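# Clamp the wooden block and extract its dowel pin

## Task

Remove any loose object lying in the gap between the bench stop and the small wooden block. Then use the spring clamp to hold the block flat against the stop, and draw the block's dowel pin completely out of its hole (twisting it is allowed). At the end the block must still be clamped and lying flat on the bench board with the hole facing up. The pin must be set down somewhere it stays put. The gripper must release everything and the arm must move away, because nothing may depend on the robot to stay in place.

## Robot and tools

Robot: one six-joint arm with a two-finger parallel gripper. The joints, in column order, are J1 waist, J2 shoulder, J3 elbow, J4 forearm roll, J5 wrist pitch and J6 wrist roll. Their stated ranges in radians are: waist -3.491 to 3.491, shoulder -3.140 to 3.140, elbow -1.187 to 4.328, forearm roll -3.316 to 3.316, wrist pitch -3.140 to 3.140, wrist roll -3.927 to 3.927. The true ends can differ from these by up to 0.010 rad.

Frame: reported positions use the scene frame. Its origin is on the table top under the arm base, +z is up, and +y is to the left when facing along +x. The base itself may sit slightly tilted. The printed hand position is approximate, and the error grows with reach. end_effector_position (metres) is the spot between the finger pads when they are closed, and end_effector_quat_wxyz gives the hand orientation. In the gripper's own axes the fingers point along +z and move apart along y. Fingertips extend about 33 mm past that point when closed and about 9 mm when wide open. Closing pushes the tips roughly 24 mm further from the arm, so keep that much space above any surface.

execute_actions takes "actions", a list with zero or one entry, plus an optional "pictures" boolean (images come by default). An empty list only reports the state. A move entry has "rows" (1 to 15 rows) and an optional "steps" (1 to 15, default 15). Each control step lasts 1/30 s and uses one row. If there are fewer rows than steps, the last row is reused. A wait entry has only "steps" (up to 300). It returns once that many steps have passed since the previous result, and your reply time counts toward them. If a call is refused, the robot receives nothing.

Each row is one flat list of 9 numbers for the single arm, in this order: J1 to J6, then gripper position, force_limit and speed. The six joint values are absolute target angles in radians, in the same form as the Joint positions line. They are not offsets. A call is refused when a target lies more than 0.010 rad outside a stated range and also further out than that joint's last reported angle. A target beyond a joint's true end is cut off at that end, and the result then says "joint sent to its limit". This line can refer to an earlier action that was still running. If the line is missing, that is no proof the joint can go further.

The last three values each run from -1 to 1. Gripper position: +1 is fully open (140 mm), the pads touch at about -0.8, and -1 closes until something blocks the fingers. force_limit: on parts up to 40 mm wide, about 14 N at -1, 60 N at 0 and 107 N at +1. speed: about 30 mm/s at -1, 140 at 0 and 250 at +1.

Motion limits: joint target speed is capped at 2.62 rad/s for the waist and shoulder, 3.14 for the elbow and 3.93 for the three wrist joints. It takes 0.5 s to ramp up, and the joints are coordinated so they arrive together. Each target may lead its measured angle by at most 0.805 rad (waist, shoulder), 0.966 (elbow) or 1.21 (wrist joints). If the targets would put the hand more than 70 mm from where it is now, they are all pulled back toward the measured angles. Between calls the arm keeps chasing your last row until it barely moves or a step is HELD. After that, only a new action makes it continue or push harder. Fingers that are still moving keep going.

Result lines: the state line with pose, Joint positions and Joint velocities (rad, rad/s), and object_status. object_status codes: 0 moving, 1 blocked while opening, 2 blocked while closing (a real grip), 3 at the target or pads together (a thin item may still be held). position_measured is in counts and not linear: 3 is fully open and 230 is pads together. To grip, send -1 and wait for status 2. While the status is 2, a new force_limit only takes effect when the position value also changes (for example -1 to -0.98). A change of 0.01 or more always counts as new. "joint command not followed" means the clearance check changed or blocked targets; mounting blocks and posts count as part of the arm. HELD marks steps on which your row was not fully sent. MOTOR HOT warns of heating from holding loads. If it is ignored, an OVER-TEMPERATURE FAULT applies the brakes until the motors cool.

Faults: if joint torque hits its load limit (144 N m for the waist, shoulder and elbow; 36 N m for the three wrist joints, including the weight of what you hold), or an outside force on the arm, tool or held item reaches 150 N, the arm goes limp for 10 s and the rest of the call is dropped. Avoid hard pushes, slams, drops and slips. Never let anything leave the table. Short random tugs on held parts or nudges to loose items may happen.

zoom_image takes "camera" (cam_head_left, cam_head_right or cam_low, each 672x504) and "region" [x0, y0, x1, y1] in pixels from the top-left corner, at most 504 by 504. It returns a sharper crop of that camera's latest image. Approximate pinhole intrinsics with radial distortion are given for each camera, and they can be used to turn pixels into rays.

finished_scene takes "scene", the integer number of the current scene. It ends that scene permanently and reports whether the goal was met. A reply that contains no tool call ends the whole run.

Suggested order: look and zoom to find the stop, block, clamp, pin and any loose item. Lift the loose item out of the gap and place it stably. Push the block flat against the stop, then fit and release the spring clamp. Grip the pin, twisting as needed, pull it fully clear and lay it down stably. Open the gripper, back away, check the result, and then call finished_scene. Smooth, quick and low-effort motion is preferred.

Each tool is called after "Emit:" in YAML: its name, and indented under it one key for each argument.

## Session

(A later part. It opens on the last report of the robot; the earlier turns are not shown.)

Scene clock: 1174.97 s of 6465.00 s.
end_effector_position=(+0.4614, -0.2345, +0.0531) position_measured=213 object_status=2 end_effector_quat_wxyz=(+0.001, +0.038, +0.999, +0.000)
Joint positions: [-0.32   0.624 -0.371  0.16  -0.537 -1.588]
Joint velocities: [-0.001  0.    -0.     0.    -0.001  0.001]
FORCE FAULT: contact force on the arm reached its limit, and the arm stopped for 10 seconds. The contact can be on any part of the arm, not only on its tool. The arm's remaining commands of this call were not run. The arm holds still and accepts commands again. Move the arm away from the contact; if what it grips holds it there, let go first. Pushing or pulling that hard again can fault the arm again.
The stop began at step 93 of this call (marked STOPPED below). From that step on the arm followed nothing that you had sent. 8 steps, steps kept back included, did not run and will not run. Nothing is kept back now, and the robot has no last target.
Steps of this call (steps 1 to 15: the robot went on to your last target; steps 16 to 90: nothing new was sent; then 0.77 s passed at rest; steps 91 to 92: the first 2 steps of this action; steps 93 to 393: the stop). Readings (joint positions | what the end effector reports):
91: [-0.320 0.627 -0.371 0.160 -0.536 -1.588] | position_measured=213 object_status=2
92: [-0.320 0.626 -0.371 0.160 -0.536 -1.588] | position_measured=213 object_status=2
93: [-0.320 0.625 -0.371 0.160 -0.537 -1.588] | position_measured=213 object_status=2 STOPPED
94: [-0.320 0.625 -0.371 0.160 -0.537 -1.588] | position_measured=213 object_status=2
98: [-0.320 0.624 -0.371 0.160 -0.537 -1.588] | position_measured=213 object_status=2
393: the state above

Emit:
execute_actions:
  actions:
    - {"rows": [[-0.3199,0.6236,-0.3711,0.1592,-0.5388,-1.5873,0.36,1,-0.5]], "steps": 15}
  pictures: false

Emit:
execute_actions:
  actions:
    - {"steps": 25}

Emit:
zoom_image:
  camera: "cam_head_left"
  region: [275, 305, 365, 385]

Emit:
zoom_image:
  camera: "cam_head_right"
  region: [270, 305, 360, 385]

Scene clock: 1182.93 s of 6465.00 s.
end_effector_position=(+0.4610, -0.2342, +0.0533) position_measured=151 object_status=0 end_effector_quat_wxyz=(+0.000, +0.038, +0.999, +0.000)
Joint positions: [-0.32   0.624 -0.371  0.159 -0.539 -1.587]
Joint velocities: [ 0.001 -0.    -0.    -0.     0.     0.001]
Steps of this call (steps 1 to 90: nothing new was sent; then 4.47 s passed at rest; steps 91 to 105: all 15 steps of this action). Readings (joint positions | what the end effector reports):
91: [-0.320 0.624 -0.371 0.160 -0.537 -1.588] | position_measured=213 object_status=0
92: [-0.320 0.624 -0.371 0.160 -0.538 -1.588] | position_measured=213 object_status=0
94: [-0.320 0.624 -0.371 0.159 -0.538 -1.587] | position_measured=202 object_status=0
98: [-0.320 0.624 -0.371 0.159 -0.539 -1.587] | position_measured=183 object_status=0
105: the state above

Scene clock: 1183.77 s of 6465.00 s.
end_effector_position=(+0.4609, -0.2342, +0.0533) position_measured=84 object_status=3 end_effector_quat_wxyz=(+0.000, +0.038, +0.999, +0.000)
Joint positions: [-0.32   0.624 -0.371  0.159 -0.539 -1.587]
Joint velocities: [ 0.    -0.001  0.    -0.    -0.    -0.   ]
Steps of this call (steps 1 to 15: the robot went on to your last target; steps 16 to 25: nothing new was sent). Readings (joint positions | what the end effector reports):
1: [-0.320 0.624 -0.371 0.159 -0.539 -1.587] | position_measured=146 object_status=0
2: [-0.320 0.624 -0.371 0.159 -0.539 -1.587] | position_measured=142 object_status=0
4: [-0.320 0.624 -0.371 0.159 -0.539 -1.587] | position_measured=132 object_status=0
8: [-0.320 0.624 -0.371 0.159 -0.539 -1.587] | position_measured=114 object_status=0
25: the state above
The arm was judged still, so your last target was given up. Only a new action makes it travel on or press farther. Fingers that are still opening or closing keep moving.

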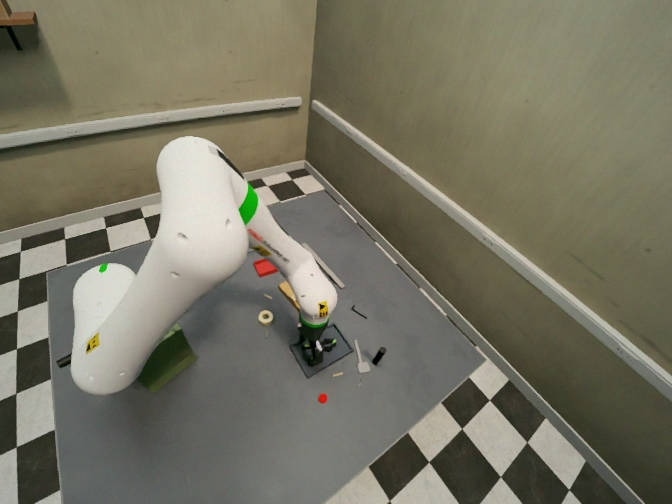

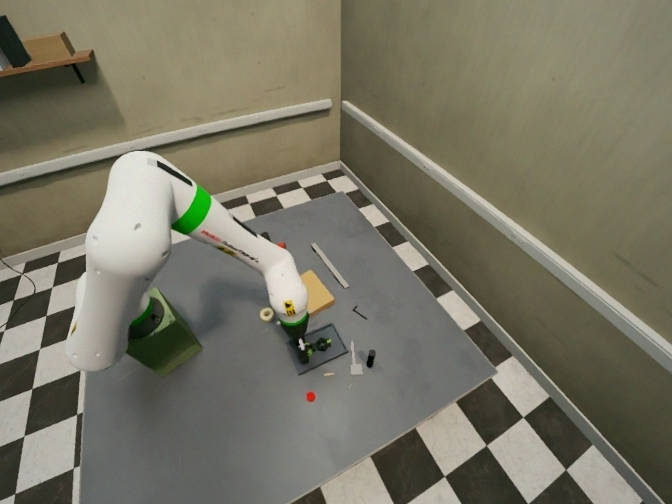

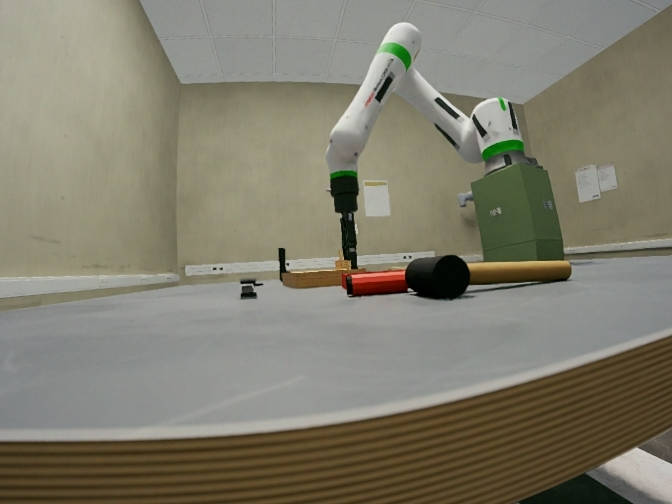

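Region (275, 305, 365, 385) of cam_head_left's 672x504 image, scaled by 5.600, with more detail than that image has.

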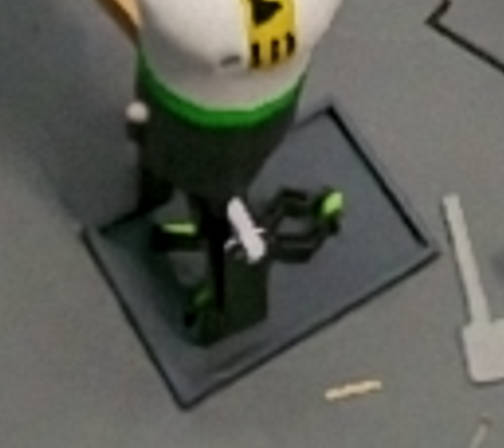

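Region (270, 305, 360, 385) of cam_head_right's 672x504 image, scaled by 5.600, with more detail than that image has.

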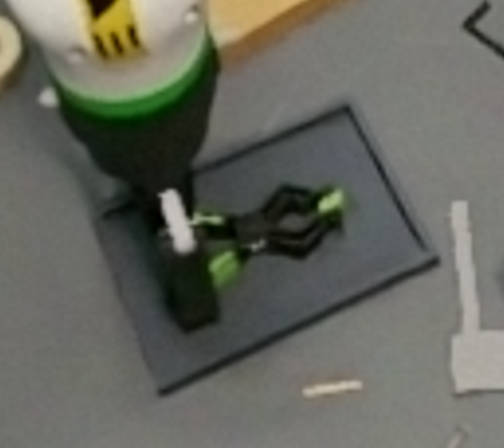

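Emit:
execute_actions:
  actions:
    - {"rows": [[-0.3207,0.6315,-0.3711,0.1610,-0.5309,-1.5891,0.36,-1,-0.5],[-0.3207,0.6315,-0.3711,0.1610,-0.5309,-1.5891,0.36,-1,-0.5],[-0.3207,0.6315,-0.3711,0.1610,-0.5309,-1.5891,0.36,-1,-0.5],[-0.3207,0.6315,-0.3711,0.1610,-0.5309,-1.5891,0.36,-1,-0.5],[-0.3214,0.6393,-0.3711,0.1629,-0.5230,-1.5910,0.36,-1,-0.5]], "steps": 12}
  pictures: false

Emit:
execute_actions:
  actions:
    - {"rows": [[-0.3214,0.6393,-0.3711,0.1629,-0.5230,-1.5910,0.23,-1,-1]], "steps": 15}
  pictures: false

Emit:
execute_actions:
  actions:
    - {"steps": 8}
  pictures: false

Scene clock: 1220.53 s of 6465.00 s.
end_effector_position=(+0.4606, -0.2340, +0.0458) position_measured=84 object_status=3 end_effector_quat_wxyz=(+0.000, +0.038, +0.999, +0.000)
Joint positions: [-0.321  0.639 -0.371  0.163 -0.523 -1.591]
Joint velocities: [-0.001  0.    -0.    -0.     0.    -0.   ]
Steps of this call (steps 1 to 90: nothing new was sent; then 33.37 s passed at rest; steps 91 to 102: all 12 steps of this action). Readings (joint positions | what the end effector reports):
91: [-0.320 0.624 -0.371 0.159 -0.539 -1.587] | position_measured=84 object_status=3
92: [-0.320 0.625 -0.371 0.159 -0.537 -1.587] | position_measured=84 object_status=3
94: [-0.320 0.630 -0.371 0.160 -0.532 -1.589] | position_measured=84 object_status=3
98: [-0.321 0.638 -0.371 0.163 -0.524 -1.591] | position_measured=84 object_status=3
102: the state above

Scene clock: 1221.03 s of 6465.00 s.
end_effector_position=(+0.4605, -0.2340, +0.0458) position_measured=100 object_status=0 end_effector_quat_wxyz=(+0.000, +0.038, +0.999, +0.000)
Joint positions: [-0.321  0.639 -0.371  0.163 -0.523 -1.591]
Joint velocities: [ 0.001 -0.    -0.     0.     0.001  0.001]
Steps of this call (steps 1 to 15: all 15 steps of this action). Readings (joint positions | what the end effector reports):
1: [-0.321 0.639 -0.371 0.163 -0.523 -1.591] | position_measured=84 object_status=0
2: [-0.321 0.639 -0.371 0.163 -0.523 -1.591] | position_measured=85 object_status=0
4: [-0.321 0.639 -0.371 0.163 -0.523 -1.591] | position_measured=88 object_status=0
8: [-0.321 0.639 -0.371 0.163 -0.523 -1.591] | position_measured=94 object_status=0
15: the state above

Scene clock: 1221.30 s of 6465.00 s.
end_effector_position=(+0.4605, -0.2340, +0.0458) position_measured=100 object_status=3 end_effector_quat_wxyz=(+0.000, +0.038, +0.999, +0.000)
Joint positions: [-0.321  0.639 -0.371  0.163 -0.523 -1.591]
Joint velocities: [-0.     0.001 -0.     0.001 -0.001  0.   ]
Steps of this call (steps 1 to 8: the robot went on to your last target). Readings (joint positions | what the end effector reports):
1: [-0.321 0.639 -0.371 0.163 -0.523 -1.591] | position_measured=100 object_status=0
2: [-0.321 0.639 -0.371 0.163 -0.523 -1.591] | position_measured=100 object_status=3
4: [-0.321 0.639 -0.371 0.163 -0.523 -1.591] | position_measured=100 object_status=3
8: the state above

Emit:
execute_actions:
  actions:
    - {"rows": [[-0.3217,0.6423,-0.3711,0.1636,-0.5200,-1.5917,0.23,-1,-1],[-0.3217,0.6423,-0.3711,0.1636,-0.5200,-1.5917,0.23,-1,-1],[-0.3217,0.6423,-0.3711,0.1636,-0.5200,-1.5917,0.23,-1,-1],[-0.3217,0.6423,-0.3711,0.1636,-0.5200,-1.5917,0.23,-1,-1],[-0.3220,0.6453,-0.3711,0.1643,-0.5170,-1.5924,0.23,-1,-1]], "steps": 11}
  pictures: false

Emit:
execute_actions:
  actions:
    - {"rows": [[-0.3220,0.6453,-0.3711,0.1643,-0.5170,-1.5924,-1,1,-0.5]], "steps": 15}
  pictures: false

Emit:
execute_actions:
  actions:
    - {"steps": 25}

Emit:
zoom_image:
  camera: "cam_head_right"
  region: [270, 305, 360, 385]

Scene clock: 1228.47 s of 6465.00 s.
end_effector_position=(+0.4604, -0.2340, +0.0430) position_measured=100 object_status=3 end_effector_quat_wxyz=(+0.000, +0.038, +0.999, +0.000)
Joint positions: [-0.322  0.645 -0.371  0.164 -0.517 -1.592]
Joint velocities: [ 0.002  0.001  0.     0.002  0.003 -0.   ]
Steps of this call (steps 1 to 15: the robot went on to your last target; steps 16 to 90: nothing new was sent; then 3.80 s passed at rest; steps 91 to 101: all 11 steps of this action). Readings (joint positions | what the end effector reports):
91: [-0.321 0.639 -0.371 0.163 -0.523 -1.591] | position_measured=100 object_status=3
92: [-0.322 0.640 -0.371 0.163 -0.522 -1.591] | position_measured=100 object_status=3
94: [-0.322 0.642 -0.371 0.164 -0.520 -1.592] | position_measured=100 object_status=3
98: [-0.322 0.645 -0.371 0.164 -0.517 -1.592] | position_measured=100 object_status=3
101: the state above

Scene clock: 1228.97 s of 6465.00 s.
end_effector_position=(+0.4604, -0.2340, +0.0430) position_measured=161 object_status=0 end_effector_quat_wxyz=(+0.000, +0.038, +0.999, +0.000)
Joint positions: [-0.322  0.645 -0.371  0.164 -0.517 -1.592]
Joint velocities: [-0.001 -0.     0.     0.001 -0.     0.001]
Steps of this call (steps 1 to 15: all 15 steps of this action). Readings (joint positions | what the end effector reports):
1: [-0.322 0.645 -0.371 0.164 -0.517 -1.592] | position_measured=100 object_status=0
2: [-0.322 0.645 -0.371 0.164 -0.517 -1.592] | position_measured=102 object_status=0
4: [-0.322 0.645 -0.371 0.164 -0.517 -1.592] | position_measured=111 object_status=0
8: [-0.322 0.645 -0.371 0.164 -0.517 -1.592] | position_measured=129 object_status=0
15: the state above

Scene clock: 1229.80 s of 6465.00 s.
end_effector_position=(+0.4605, -0.2340, +0.0430) position_measured=210 object_status=2 end_effector_quat_wxyz=(+0.000, +0.038, +0.999, +0.000)
Joint positions: [-0.322  0.645 -0.371  0.164 -0.517 -1.592]
Joint velocities: [-0.001 -0.001 -0.001  0.001 -0.001 -0.   ]
Steps of this call (steps 1 to 15: the robot went on to your last target; steps 16 to 25: nothing new was sent). Readings (joint positions | what the end effector reports):
1: [-0.322 0.645 -0.371 0.164 -0.517 -1.592] | position_measured=166 object_status=0
2: [-0.322 0.645 -0.371 0.164 -0.517 -1.592] | position_measured=171 object_status=0
4: [-0.322 0.645 -0.371 0.164 -0.517 -1.592] | position_measured=180 object_status=0
8: [-0.322 0.645 -0.371 0.164 -0.517 -1.592] | position_measured=198 object_status=0
25: the state above
The arm was judged still, so your last target was given up. Only a new action makes it travel on or press farther. Fingers that are still opening or closing keep moving.

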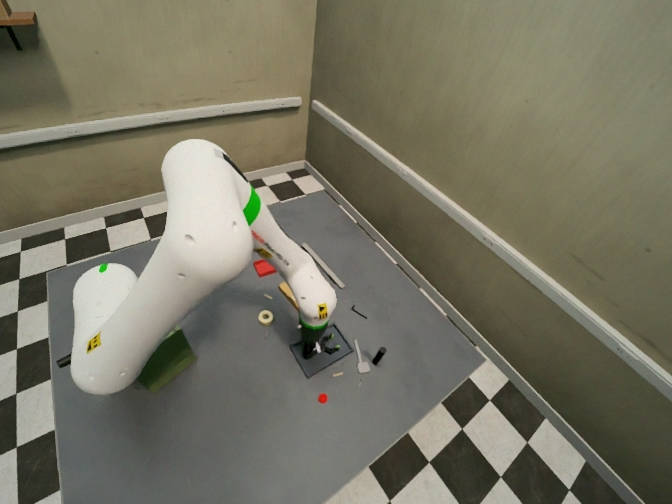

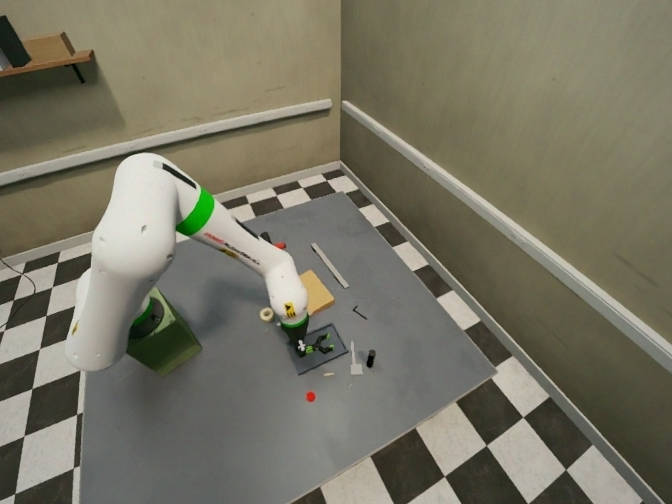

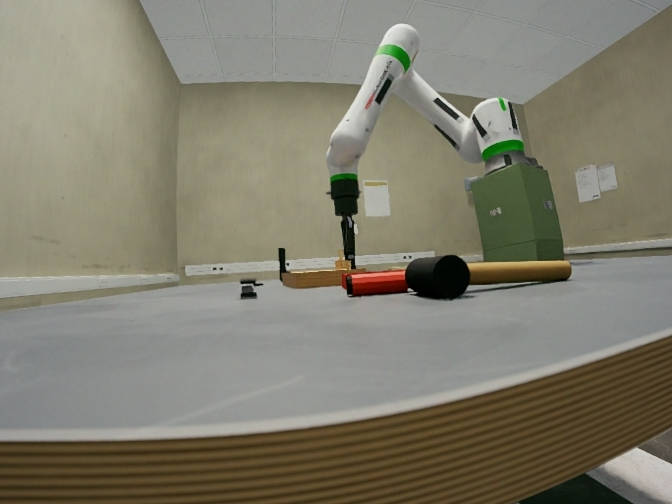

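Region (270, 305, 360, 385) of cam_head_right's 672x504 image, scaled by 5.600, with more detail than that image has.

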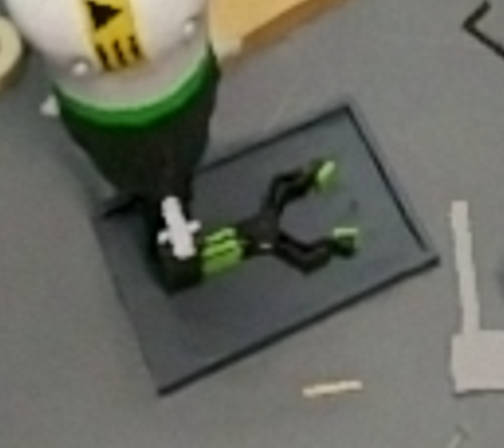

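Emit:
execute_actions:
  actions:
    - {"rows": [[-0.3205,0.6282,-0.3709,0.1608,-0.5343,-1.5895,-1,1,-0.5],[-0.3205,0.6282,-0.3709,0.1608,-0.5343,-1.5895,-1,1,-0.5],[-0.3205,0.6282,-0.3709,0.1608,-0.5343,-1.5895,-1,1,-0.5],[-0.3174,0.5941,-0.3705,0.1537,-0.5688,-1.5836,-1,1,-0.5],[-0.3174,0.5941,-0.3705,0.1537,-0.5688,-1.5836,-1,1,-0.5],[-0.3174,0.5941,-0.3705,0.1537,-0.5688,-1.5836,-1,1,-0.5],[-0.3135,0.5515,-0.3699,0.1449,-0.6120,-1.5762,-1,1,-0.5],[-0.3135,0.5515,-0.3699,0.1449,-0.6120,-1.5762,-1,1,-0.5],[-0.3135,0.5515,-0.3699,0.1449,-0.6120,-1.5762,-1,1,-0.5],[-0.3097,0.5088,-0.3694,0.1361,-0.6552,-1.5689,-1,1,-0.5],[-0.3097,0.5088,-0.3694,0.1361,-0.6552,-1.5689,-1,1,-0.5],[-0.3097,0.5088,-0.3694,0.1361,-0.6552,-1.5689,-1,1,-0.5],[-0.3066,0.4747,-0.3690,0.1290,-0.6898,-1.5630,-1,1,-0.5]], "steps": 15}
  pictures: false

Emit:
execute_actions:
  actions:
    - {"steps": 12}

Emit:
zoom_image:
  camera: "cam_low"
  region: [280, 215, 380, 285]

Scene clock: 1253.03 s of 6465.00 s.
end_effector_position=(+0.4610, -0.2344, +0.1137) position_measured=211 object_status=2 end_effector_quat_wxyz=(-0.000, +0.038, +0.999, +0.000)
Joint positions: [-0.309  0.498 -0.369  0.134 -0.666 -1.567]
Joint velocities: [ 0.034 -0.393  0.01  -0.073 -0.383  0.065]
Steps of this call (steps 1 to 90: nothing new was sent; then 19.73 s passed at rest; steps 91 to 105: all 15 steps of this action). Readings (joint positions | what the end effector reports):
91: [-0.322 0.645 -0.371 0.164 -0.517 -1.592] | position_measured=210 object_status=2
92: [-0.322 0.643 -0.371 0.164 -0.519 -1.592] | position_measured=210 object_status=2
94: [-0.321 0.632 -0.371 0.161 -0.531 -1.590] | position_measured=211 object_status=2
98: [-0.317 0.593 -0.371 0.153 -0.570 -1.583] | position_measured=211 object_status=2
105: the state above

Scene clock: 1253.43 s of 6465.00 s.
end_effector_position=(+0.4603, -0.2340, +0.1247) position_measured=211 object_status=2 end_effector_quat_wxyz=(-0.000, +0.038, +0.999, +0.000)
Joint positions: [-0.307  0.475 -0.369  0.129 -0.69  -1.563]
Joint velocities: [ 0.002  0.001 -0.    -0.002 -0.    -0.001]
Steps of this call (steps 1 to 12: the robot went on to your last target). Readings (joint positions | what the end effector reports):
1: [-0.308 0.486 -0.369 0.131 -0.678 -1.565] | position_measured=211 object_status=2
2: [-0.307 0.479 -0.369 0.130 -0.685 -1.564] | position_measured=211 object_status=2
4: [-0.307 0.475 -0.369 0.129 -0.689 -1.563] | position_measured=211 object_status=2
8: [-0.307 0.475 -0.369 0.129 -0.690 -1.563] | position_measured=211 object_status=2
12: the state above

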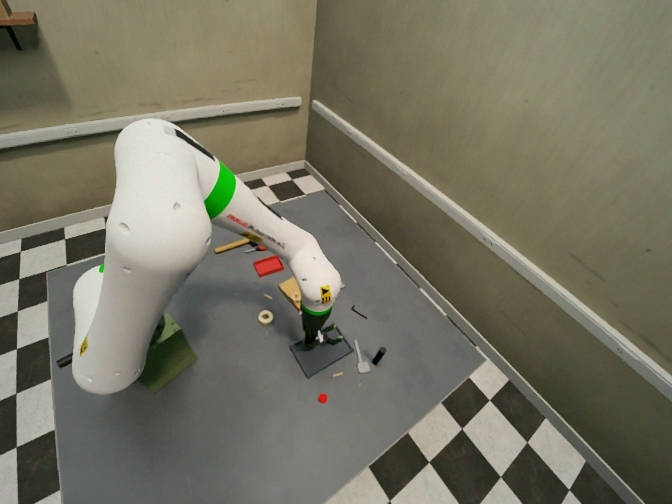

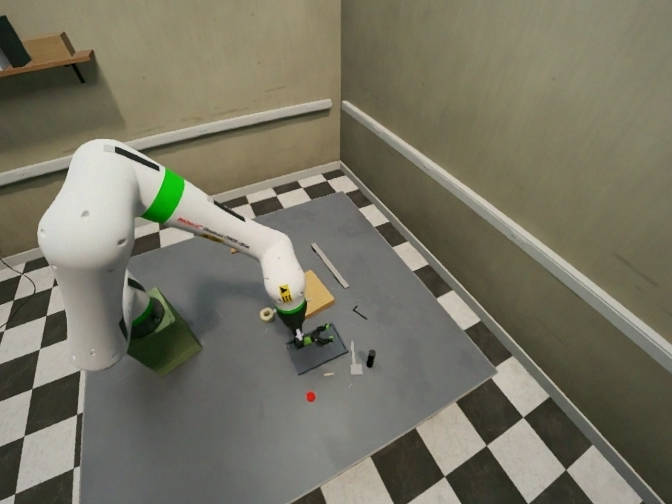

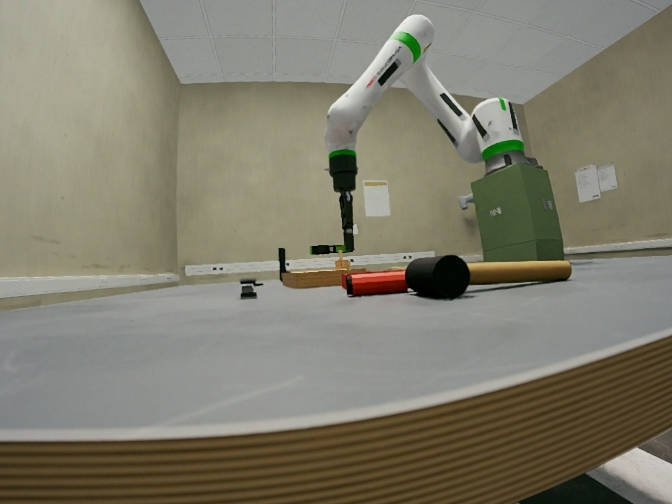

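Region (280, 215, 380, 285) of cam_low's 672x504 image, scaled by 5.040, with more detail than that image has; it fills the top 353 rows of this view, and the rest is white.

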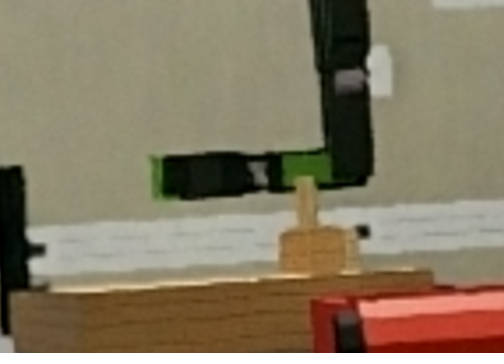

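Emit:
execute_actions:
  actions:
    - {"rows": [[-0.2467,0.4944,-0.3343,0.1286,-0.7100,-1.1762,-1,1,-0.5],[-0.2467,0.4944,-0.3343,0.1286,-0.7100,-1.1762,-1,1,-0.5],[-0.2467,0.4944,-0.3343,0.1286,-0.7100,-1.1762,-1,1,-0.5],[-0.2467,0.4944,-0.3343,0.1286,-0.7100,-1.1762,-1,1,-0.5],[-0.2467,0.4944,-0.3343,0.1286,-0.7100,-1.1762,-1,1,-0.5],[-0.1869,0.5141,-0.2995,0.1283,-0.7303,-0.7895,-1,1,-0.5],[-0.1869,0.5141,-0.2995,0.1283,-0.7303,-0.7895,-1,1,-0.5],[-0.1869,0.5141,-0.2995,0.1283,-0.7303,-0.7895,-1,1,-0.5],[-0.1869,0.5141,-0.2995,0.1283,-0.7303,-0.7895,-1,1,-0.5],[-0.1869,0.5141,-0.2995,0.1283,-0.7303,-0.7895,-1,1,-0.5],[-0.1270,0.5337,-0.2648,0.1279,-0.7505,-0.4027,-1,1,-0.5]], "steps": 15}
  pictures: false

Emit:
execute_actions:
  actions:
    - {"rows": [[-0.0671,0.5534,-0.2300,0.1275,-0.7707,-0.0159,-1,1,-0.5]], "steps": 15}
  pictures: false

Emit:
execute_actions:
  actions:
    - {"rows": [[-0.0691,0.5729,-0.2318,0.1314,-0.7495,-0.0189,-1,1,-0.5]], "steps": 15}

Emit:
zoom_image:
  camera: "cam_low"
  region: [300, 215, 380, 285]

Emit:
zoom_image:
  camera: "cam_head_left"
  region: [265, 255, 355, 335]

Emit:
zoom_image:
  camera: "cam_head_right"
  region: [265, 255, 355, 335]

Scene clock: 1288.27 s of 6465.00 s.
end_effector_position=(+0.5055, -0.1802, +0.1296) position_measured=211 object_status=2 end_effector_quat_wxyz=(+0.000, -0.391, +0.920, +0.001)
Joint positions: [-0.188  0.514 -0.3    0.128 -0.73  -0.798]
Joint velocities: [ 0.371  0.122  0.215 -0.003 -0.125  2.379]
Steps of this call (steps 1 to 30: the robot went on to your last target; steps 31 to 90: nothing new was sent; then 31.33 s passed at rest; steps 91 to 105: all 15 steps of this action). Readings (joint positions | what the end effector reports):
91: [-0.307 0.475 -0.369 0.129 -0.690 -1.563] | position_measured=211 object_status=2
92: [-0.306 0.475 -0.369 0.129 -0.690 -1.558] | position_measured=211 object_status=2
94: [-0.301 0.476 -0.366 0.129 -0.692 -1.525] | position_measured=211 object_status=2
98: [-0.274 0.485 -0.350 0.129 -0.701 -1.354] | position_measured=211 object_status=2
105: the state above

Scene clock: 1288.77 s of 6465.00 s.
end_effector_position=(+0.5443, -0.1178, +0.1354) position_measured=211 object_status=2 end_effector_quat_wxyz=(-0.001, +0.752, -0.659, -0.001)
Joint positions: [-0.067  0.553 -0.23   0.127 -0.771 -0.016]
Joint velocities: [ 0.001  0.001  0.001 -0.001 -0.001  0.013]
Steps of this call (steps 1 to 15: all 15 steps of this action). Readings (joint positions | what the end effector reports):
1: [-0.176 0.518 -0.293 0.128 -0.734 -0.721] | position_measured=211 object_status=2
2: [-0.164 0.521 -0.286 0.128 -0.738 -0.644] | position_measured=211 object_status=2
4: [-0.138 0.530 -0.271 0.128 -0.747 -0.474] | position_measured=211 object_status=2
8: [-0.094 0.545 -0.246 0.128 -0.762 -0.190] | position_measured=211 object_status=2
15: the state above

Scene clock: 1289.27 s of 6465.00 s.
end_effector_position=(+0.5448, -0.1180, +0.1247) position_measured=211 object_status=2 end_effector_quat_wxyz=(-0.000, +0.752, -0.659, -0.000)
Joint positions: [-0.069  0.573 -0.232  0.131 -0.75  -0.019]
Joint velocities: [ 0.001 -0.    -0.    -0.002 -0.001 -0.   ]
Steps of this call (steps 1 to 15: all 15 steps of this action). Readings (joint positions | what the end effector reports):
1: [-0.067 0.553 -0.230 0.127 -0.771 -0.016] | position_measured=211 object_status=2
2: [-0.067 0.556 -0.230 0.128 -0.769 -0.016] | position_measured=211 object_status=2
4: [-0.068 0.569 -0.231 0.130 -0.754 -0.018] | position_measured=211 object_status=2
8: [-0.069 0.573 -0.232 0.131 -0.750 -0.019] | position_measured=211 object_status=2
15: the state above

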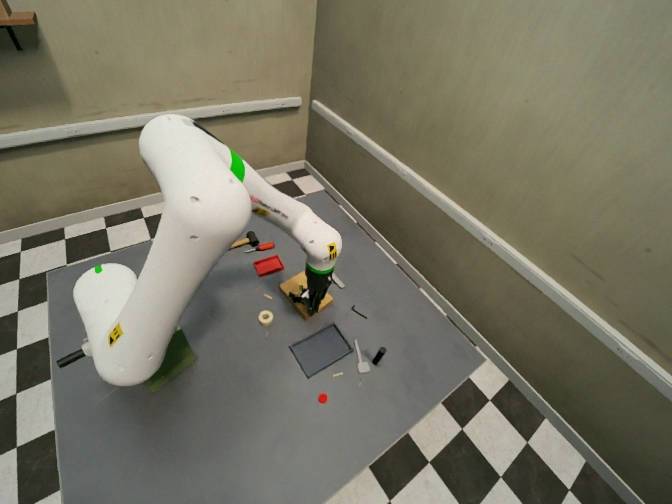

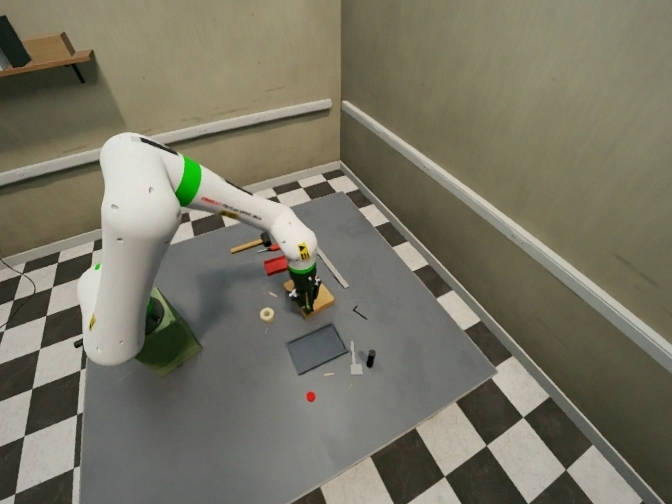

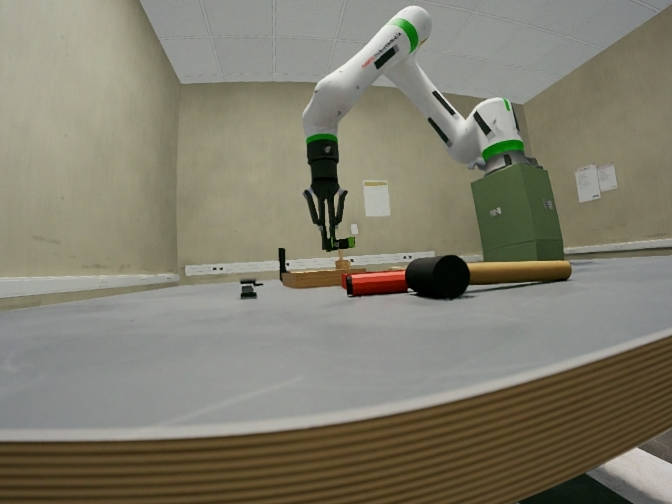

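Region (300, 215, 380, 285) of cam_low's 672x504 image, scaled by 6.300, with more detail than that image has; it fills the top 441 rows of this view, and the rest is white.

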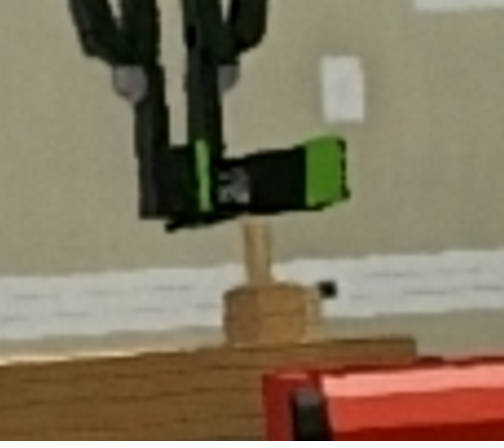

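Region (265, 255, 355, 335) of cam_head_left's 672x504 image, scaled by 5.600, with more detail than that image has.

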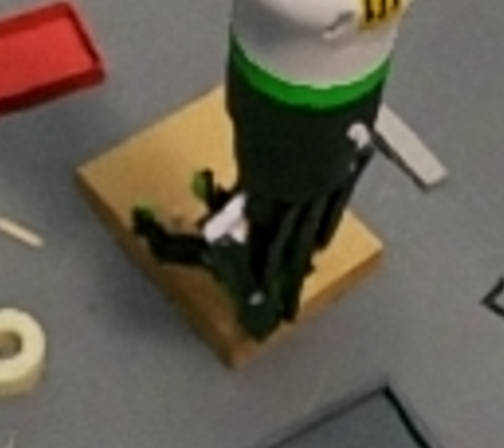

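Region (265, 255, 355, 335) of cam_head_right's 672x504 image, scaled by 5.600, with more detail than that image has.

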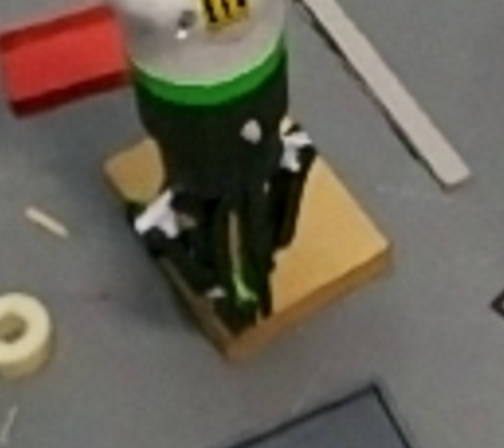

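Emit:
execute_actions:
  actions:
    - {"rows": [[-0.0707,0.5894,-0.2332,0.1343,-0.7317,-0.0211,-1,1,-0.5],[-0.0707,0.5894,-0.2332,0.1343,-0.7317,-0.0211,-1,1,-0.5],[-0.0707,0.5894,-0.2332,0.1343,-0.7317,-0.0211,-1,1,-0.5],[-0.0707,0.5894,-0.2332,0.1343,-0.7317,-0.0211,-1,1,-0.5],[-0.0723,0.6059,-0.2345,0.1372,-0.7139,-0.0233,-1,1,-0.5],[-0.0723,0.6059,-0.2345,0.1372,-0.7139,-0.0233,-1,1,-0.5],[-0.0723,0.6059,-0.2345,0.1372,-0.7139,-0.0233,-1,1,-0.5],[-0.0723,0.6059,-0.2345,0.1372,-0.7139,-0.0233,-1,1,-0.5],[-0.0740,0.6224,-0.2359,0.1401,-0.6960,-0.0255,-1,1,-0.5]], "steps": 15}

Emit:
zoom_image:
  camera: "cam_low"
  region: [310, 230, 370, 280]

Emit:
zoom_image:
  camera: "cam_head_left"
  region: [270, 265, 340, 325]

Scene clock: 1325.37 s of 6465.00 s.
end_effector_position=(+0.5447, -0.1182, +0.0978) position_measured=211 object_status=2 end_effector_quat_wxyz=(-0.000, +0.752, -0.659, -0.000)
Joint positions: [-0.074  0.622 -0.236  0.14  -0.696 -0.025]
Joint velocities: [ 0.001  0.001  0.     0.001  0.004 -0.001]
Steps of this call (steps 1 to 15: the robot went on to your last target; steps 16 to 90: nothing new was sent; then 32.60 s passed at rest; steps 91 to 105: all 15 steps of this action). Readings (joint positions | what the end effector reports):
91: [-0.069 0.573 -0.232 0.131 -0.749 -0.019] | position_measured=211 object_status=2
92: [-0.069 0.576 -0.232 0.132 -0.746 -0.019] | position_measured=211 object_status=2
94: [-0.070 0.587 -0.233 0.134 -0.735 -0.021] | position_measured=211 object_status=2
98: [-0.072 0.604 -0.234 0.137 -0.717 -0.023] | position_measured=211 object_status=2
105: the state above

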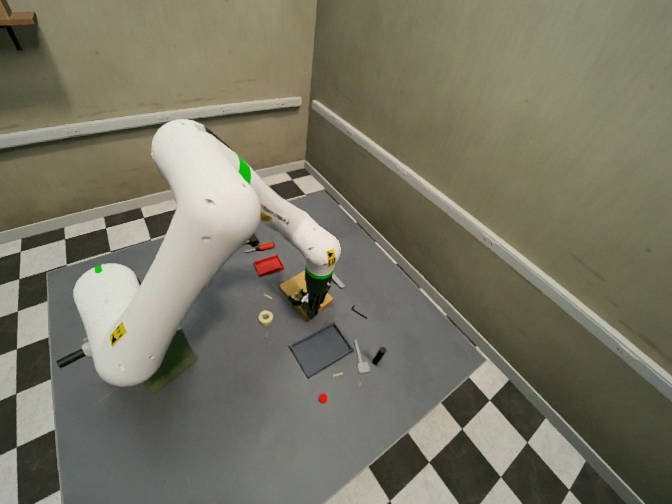

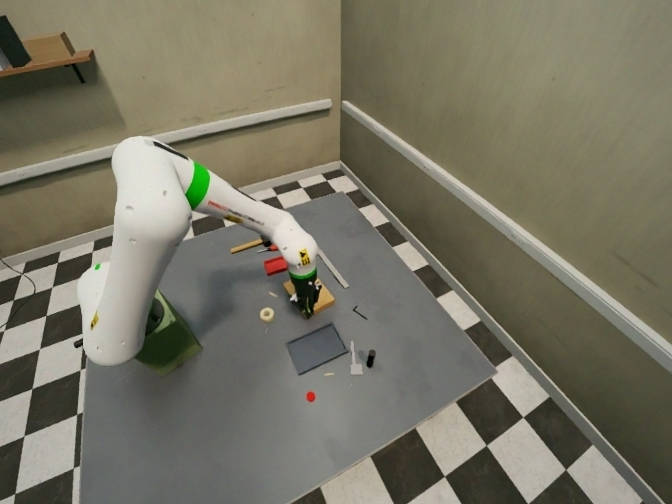

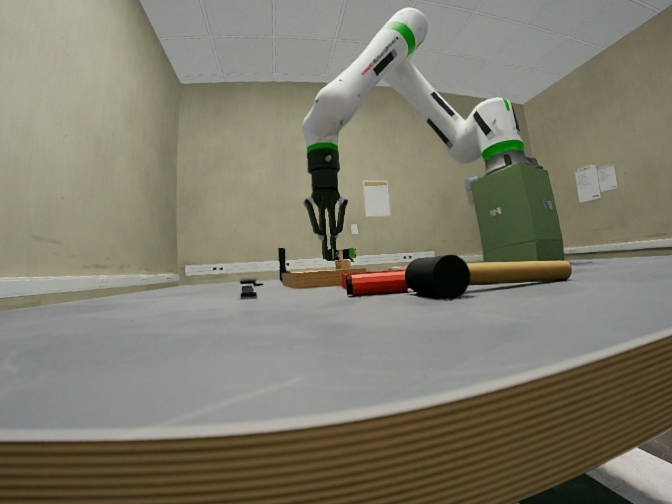

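Region (310, 230, 370, 280) of cam_low's 672x504 image, scaled by 8.400, with more detail than that image has.

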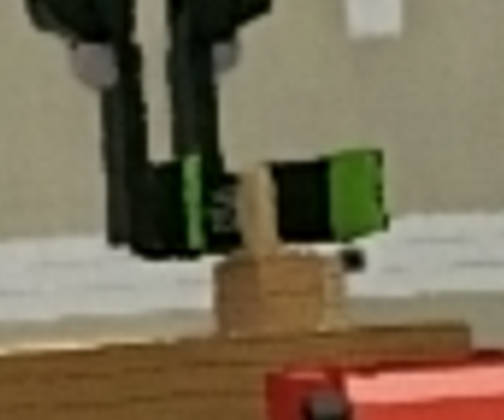

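Region (270, 265, 340, 325) of cam_head_left's 672x504 image, scaled by 7.200, with more detail than that image has; it fills the top 432 rows of this view, and the rest is white.

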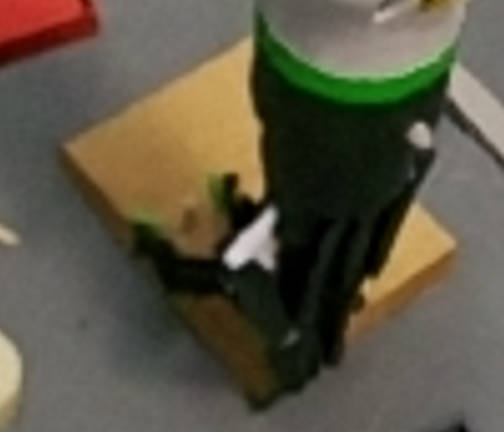

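Emit:
execute_actions:
  actions:
    - {"rows": [[-0.0742,0.6241,-0.2360,0.1404,-0.6942,-0.0257,-1,1,-0.5],[-0.0743,0.6259,-0.2360,0.1407,-0.6924,-0.0259,-1,1,-0.5],[-0.0745,0.6276,-0.2361,0.1410,-0.6906,-0.0262,-1,1,-0.5],[-0.0747,0.6293,-0.2361,0.1413,-0.6889,-0.0264,-1,1,-0.5],[-0.0748,0.6311,-0.2362,0.1416,-0.6871,-0.0266,-1,1,-0.5],[-0.0750,0.6328,-0.2362,0.1419,-0.6853,-0.0268,-1,1,-0.5],[-0.0751,0.6345,-0.2363,0.1422,-0.6835,-0.0270,-1,1,-0.5],[-0.0753,0.6363,-0.2363,0.1425,-0.6817,-0.0273,-1,1,-0.5],[-0.0755,0.6380,-0.2364,0.1428,-0.6799,-0.0275,-1,1,-0.5],[-0.0756,0.6397,-0.2364,0.1431,-0.6782,-0.0277,-1,1,-0.5],[-0.0758,0.6415,-0.2365,0.1434,-0.6764,-0.0279,-1,1,-0.5],[-0.0760,0.6432,-0.2365,0.1437,-0.6746,-0.0281,-1,1,-0.5]], "steps": 15}

Emit:
zoom_image:
  camera: "cam_low"
  region: [310, 230, 370, 280]

Scene clock: 1353.40 s of 6465.00 s.
end_effector_position=(+0.5447, -0.1182, +0.0868) position_measured=211 object_status=2 end_effector_quat_wxyz=(-0.000, +0.752, -0.659, -0.000)
Joint positions: [-0.076  0.643 -0.236  0.144 -0.675 -0.028]
Joint velocities: [ 0.     0.006  0.     0.002  0.009 -0.001]
Steps of this call (steps 1 to 15: the robot went on to your last target; steps 16 to 90: nothing new was sent; then 24.53 s passed at rest; steps 91 to 105: all 15 steps of this action). Readings (joint positions | what the end effector reports):
91: [-0.074 0.622 -0.236 0.140 -0.696 -0.026] | position_measured=211 object_status=2
92: [-0.074 0.623 -0.236 0.140 -0.695 -0.026] | position_measured=211 object_status=2
94: [-0.074 0.626 -0.236 0.141 -0.692 -0.026] | position_measured=211 object_status=2
98: [-0.075 0.633 -0.236 0.142 -0.685 -0.027] | position_measured=211 object_status=2
105: the state above

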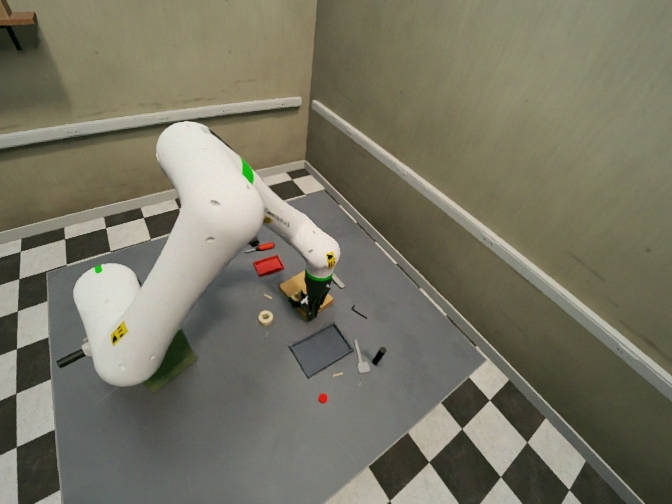

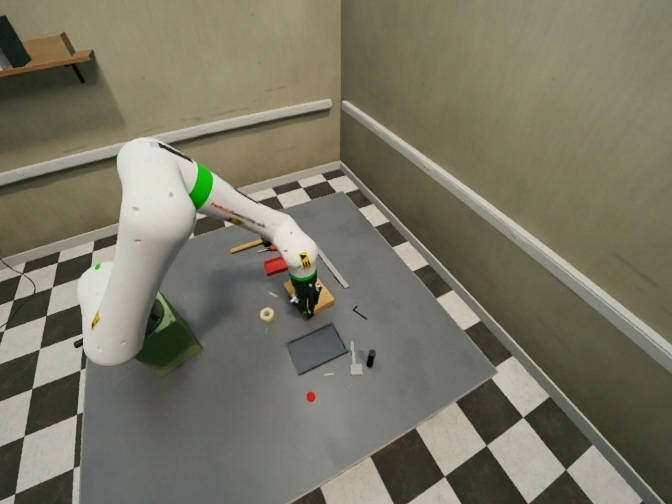

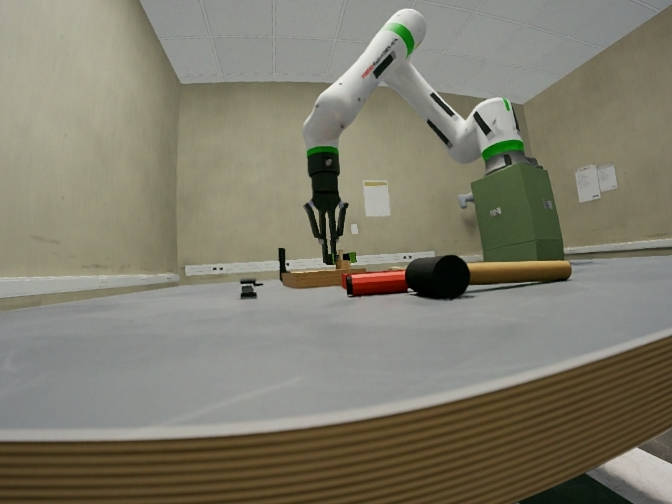

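Region (310, 230, 370, 280) of cam_low's 672x504 image, scaled by 8.400, with more detail than that image has.

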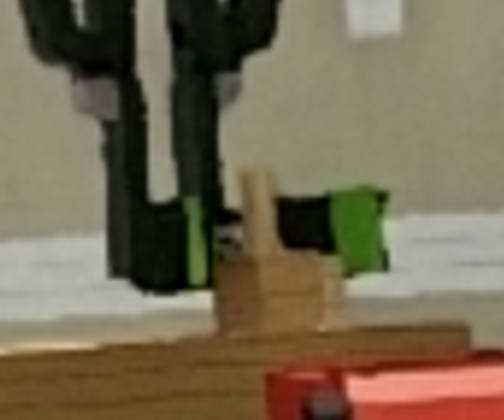

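Emit:
execute_actions:
  actions:
    - {"rows": [[-0.0761,0.6449,-0.2366,0.1439,-0.6728,-0.0284,-1,1,-0.5],[-0.0763,0.6466,-0.2366,0.1442,-0.6710,-0.0286,-1,1,-0.5],[-0.0765,0.6484,-0.2367,0.1445,-0.6692,-0.0288,-1,1,-0.5],[-0.0766,0.6501,-0.2367,0.1448,-0.6675,-0.0290,-1,1,-0.5],[-0.0768,0.6518,-0.2368,0.1451,-0.6657,-0.0292,-1,1,-0.5],[-0.0770,0.6536,-0.2368,0.1454,-0.6639,-0.0295,-1,1,-0.5],[-0.0771,0.6553,-0.2369,0.1457,-0.6621,-0.0297,-1,1,-0.5],[-0.0773,0.6570,-0.2369,0.1460,-0.6603,-0.0299,-1,1,-0.5],[-0.0774,0.6588,-0.2370,0.1463,-0.6585,-0.0301,-1,1,-0.5],[-0.0776,0.6605,-0.2370,0.1466,-0.6568,-0.0303,-1,1,-0.5],[-0.0778,0.6622,-0.2371,0.1469,-0.6550,-0.0306,-1,1,-0.5],[-0.0779,0.6640,-0.2371,0.1472,-0.6532,-0.0308,-1,1,-0.5]], "steps": 15}
  pictures: false

Emit:
execute_actions:
  actions:
    - {"steps": 5}

Emit:
zoom_image:
  camera: "cam_low"
  region: [310, 230, 370, 280]

Scene clock: 1371.70 s of 6465.00 s.
end_effector_position=(+0.5444, -0.1180, +0.0758) position_measured=211 object_status=2 end_effector_quat_wxyz=(-0.000, +0.752, -0.659, -0.000)
Joint positions: [-0.078  0.664 -0.237  0.147 -0.654 -0.031]
Joint velocities: [-0.002  0.006  0.     0.005  0.009 -0.002]
Steps of this call (steps 1 to 15: the robot went on to your last target; steps 16 to 90: nothing new was sent; then 14.80 s passed at rest; steps 91 to 105: all 15 steps of this action). Readings (joint positions | what the end effector reports):
91: [-0.076 0.643 -0.237 0.144 -0.675 -0.028] | position_measured=211 object_status=2
92: [-0.076 0.644 -0.237 0.144 -0.674 -0.028] | position_measured=211 object_status=2
94: [-0.076 0.647 -0.237 0.144 -0.671 -0.029] | position_measured=211 object_status=2
98: [-0.077 0.654 -0.237 0.145 -0.664 -0.029] | position_measured=211 object_status=2
105: the state above

Scene clock: 1371.87 s of 6465.00 s.
end_effector_position=(+0.5445, -0.1180, +0.0756) position_measured=211 object_status=2 end_effector_quat_wxyz=(-0.000, +0.752, -0.659, -0.000)
Joint positions: [-0.078  0.664 -0.237  0.147 -0.653 -0.031]
Joint velocities: [-0.001  0.    -0.     0.001 -0.     0.   ]
Steps of this call (steps 1 to 5: the robot went on to your last target). Readings (joint positions | what the end effector reports):
1: [-0.078 0.664 -0.237 0.147 -0.653 -0.031] | position_measured=211 object_status=2
2: [-0.078 0.664 -0.237 0.147 -0.653 -0.031] | position_measured=211 object_status=2
4: [-0.078 0.664 -0.237 0.147 -0.653 -0.031] | position_measured=211 object_status=2
5: the state above

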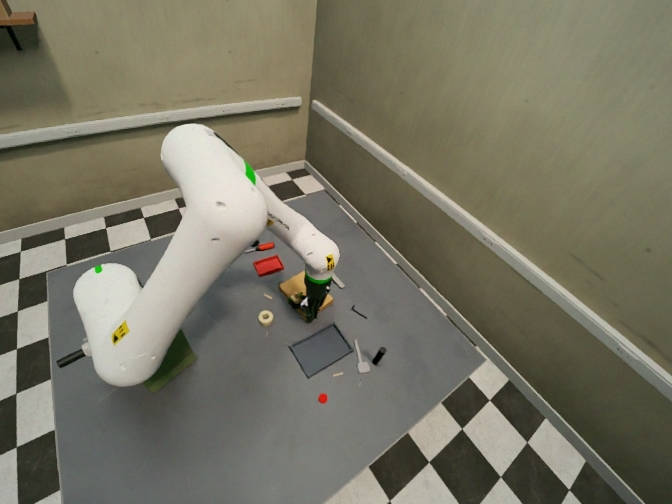

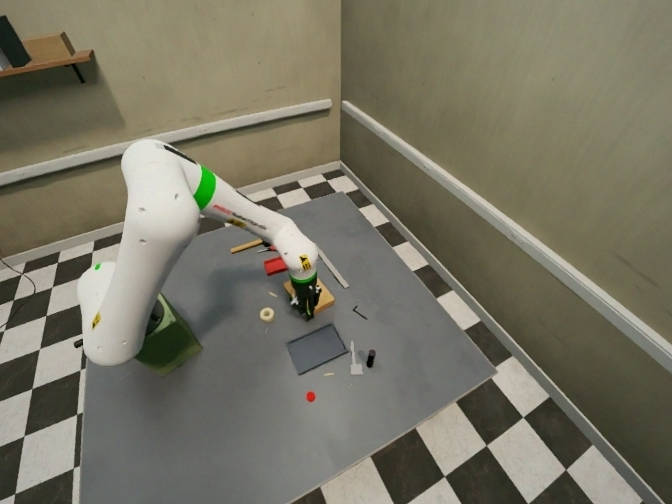

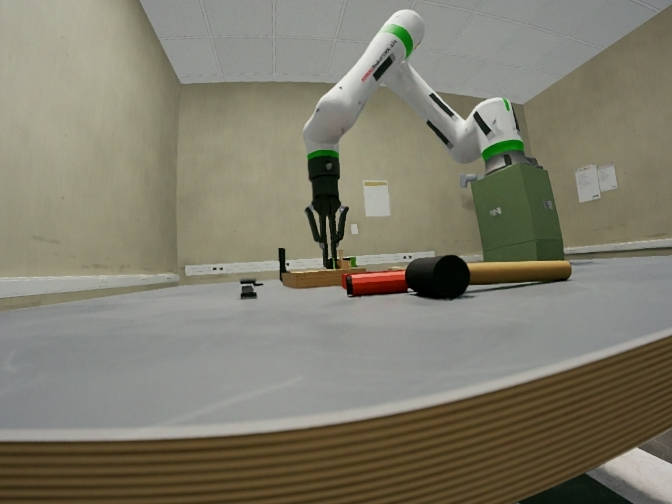

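Region (310, 230, 370, 280) of cam_low's 672x504 image, scaled by 8.400, with more detail than that image has.

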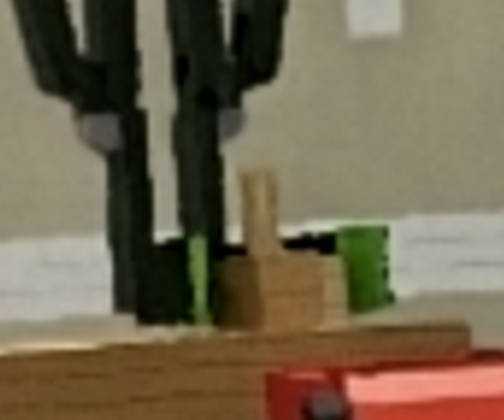

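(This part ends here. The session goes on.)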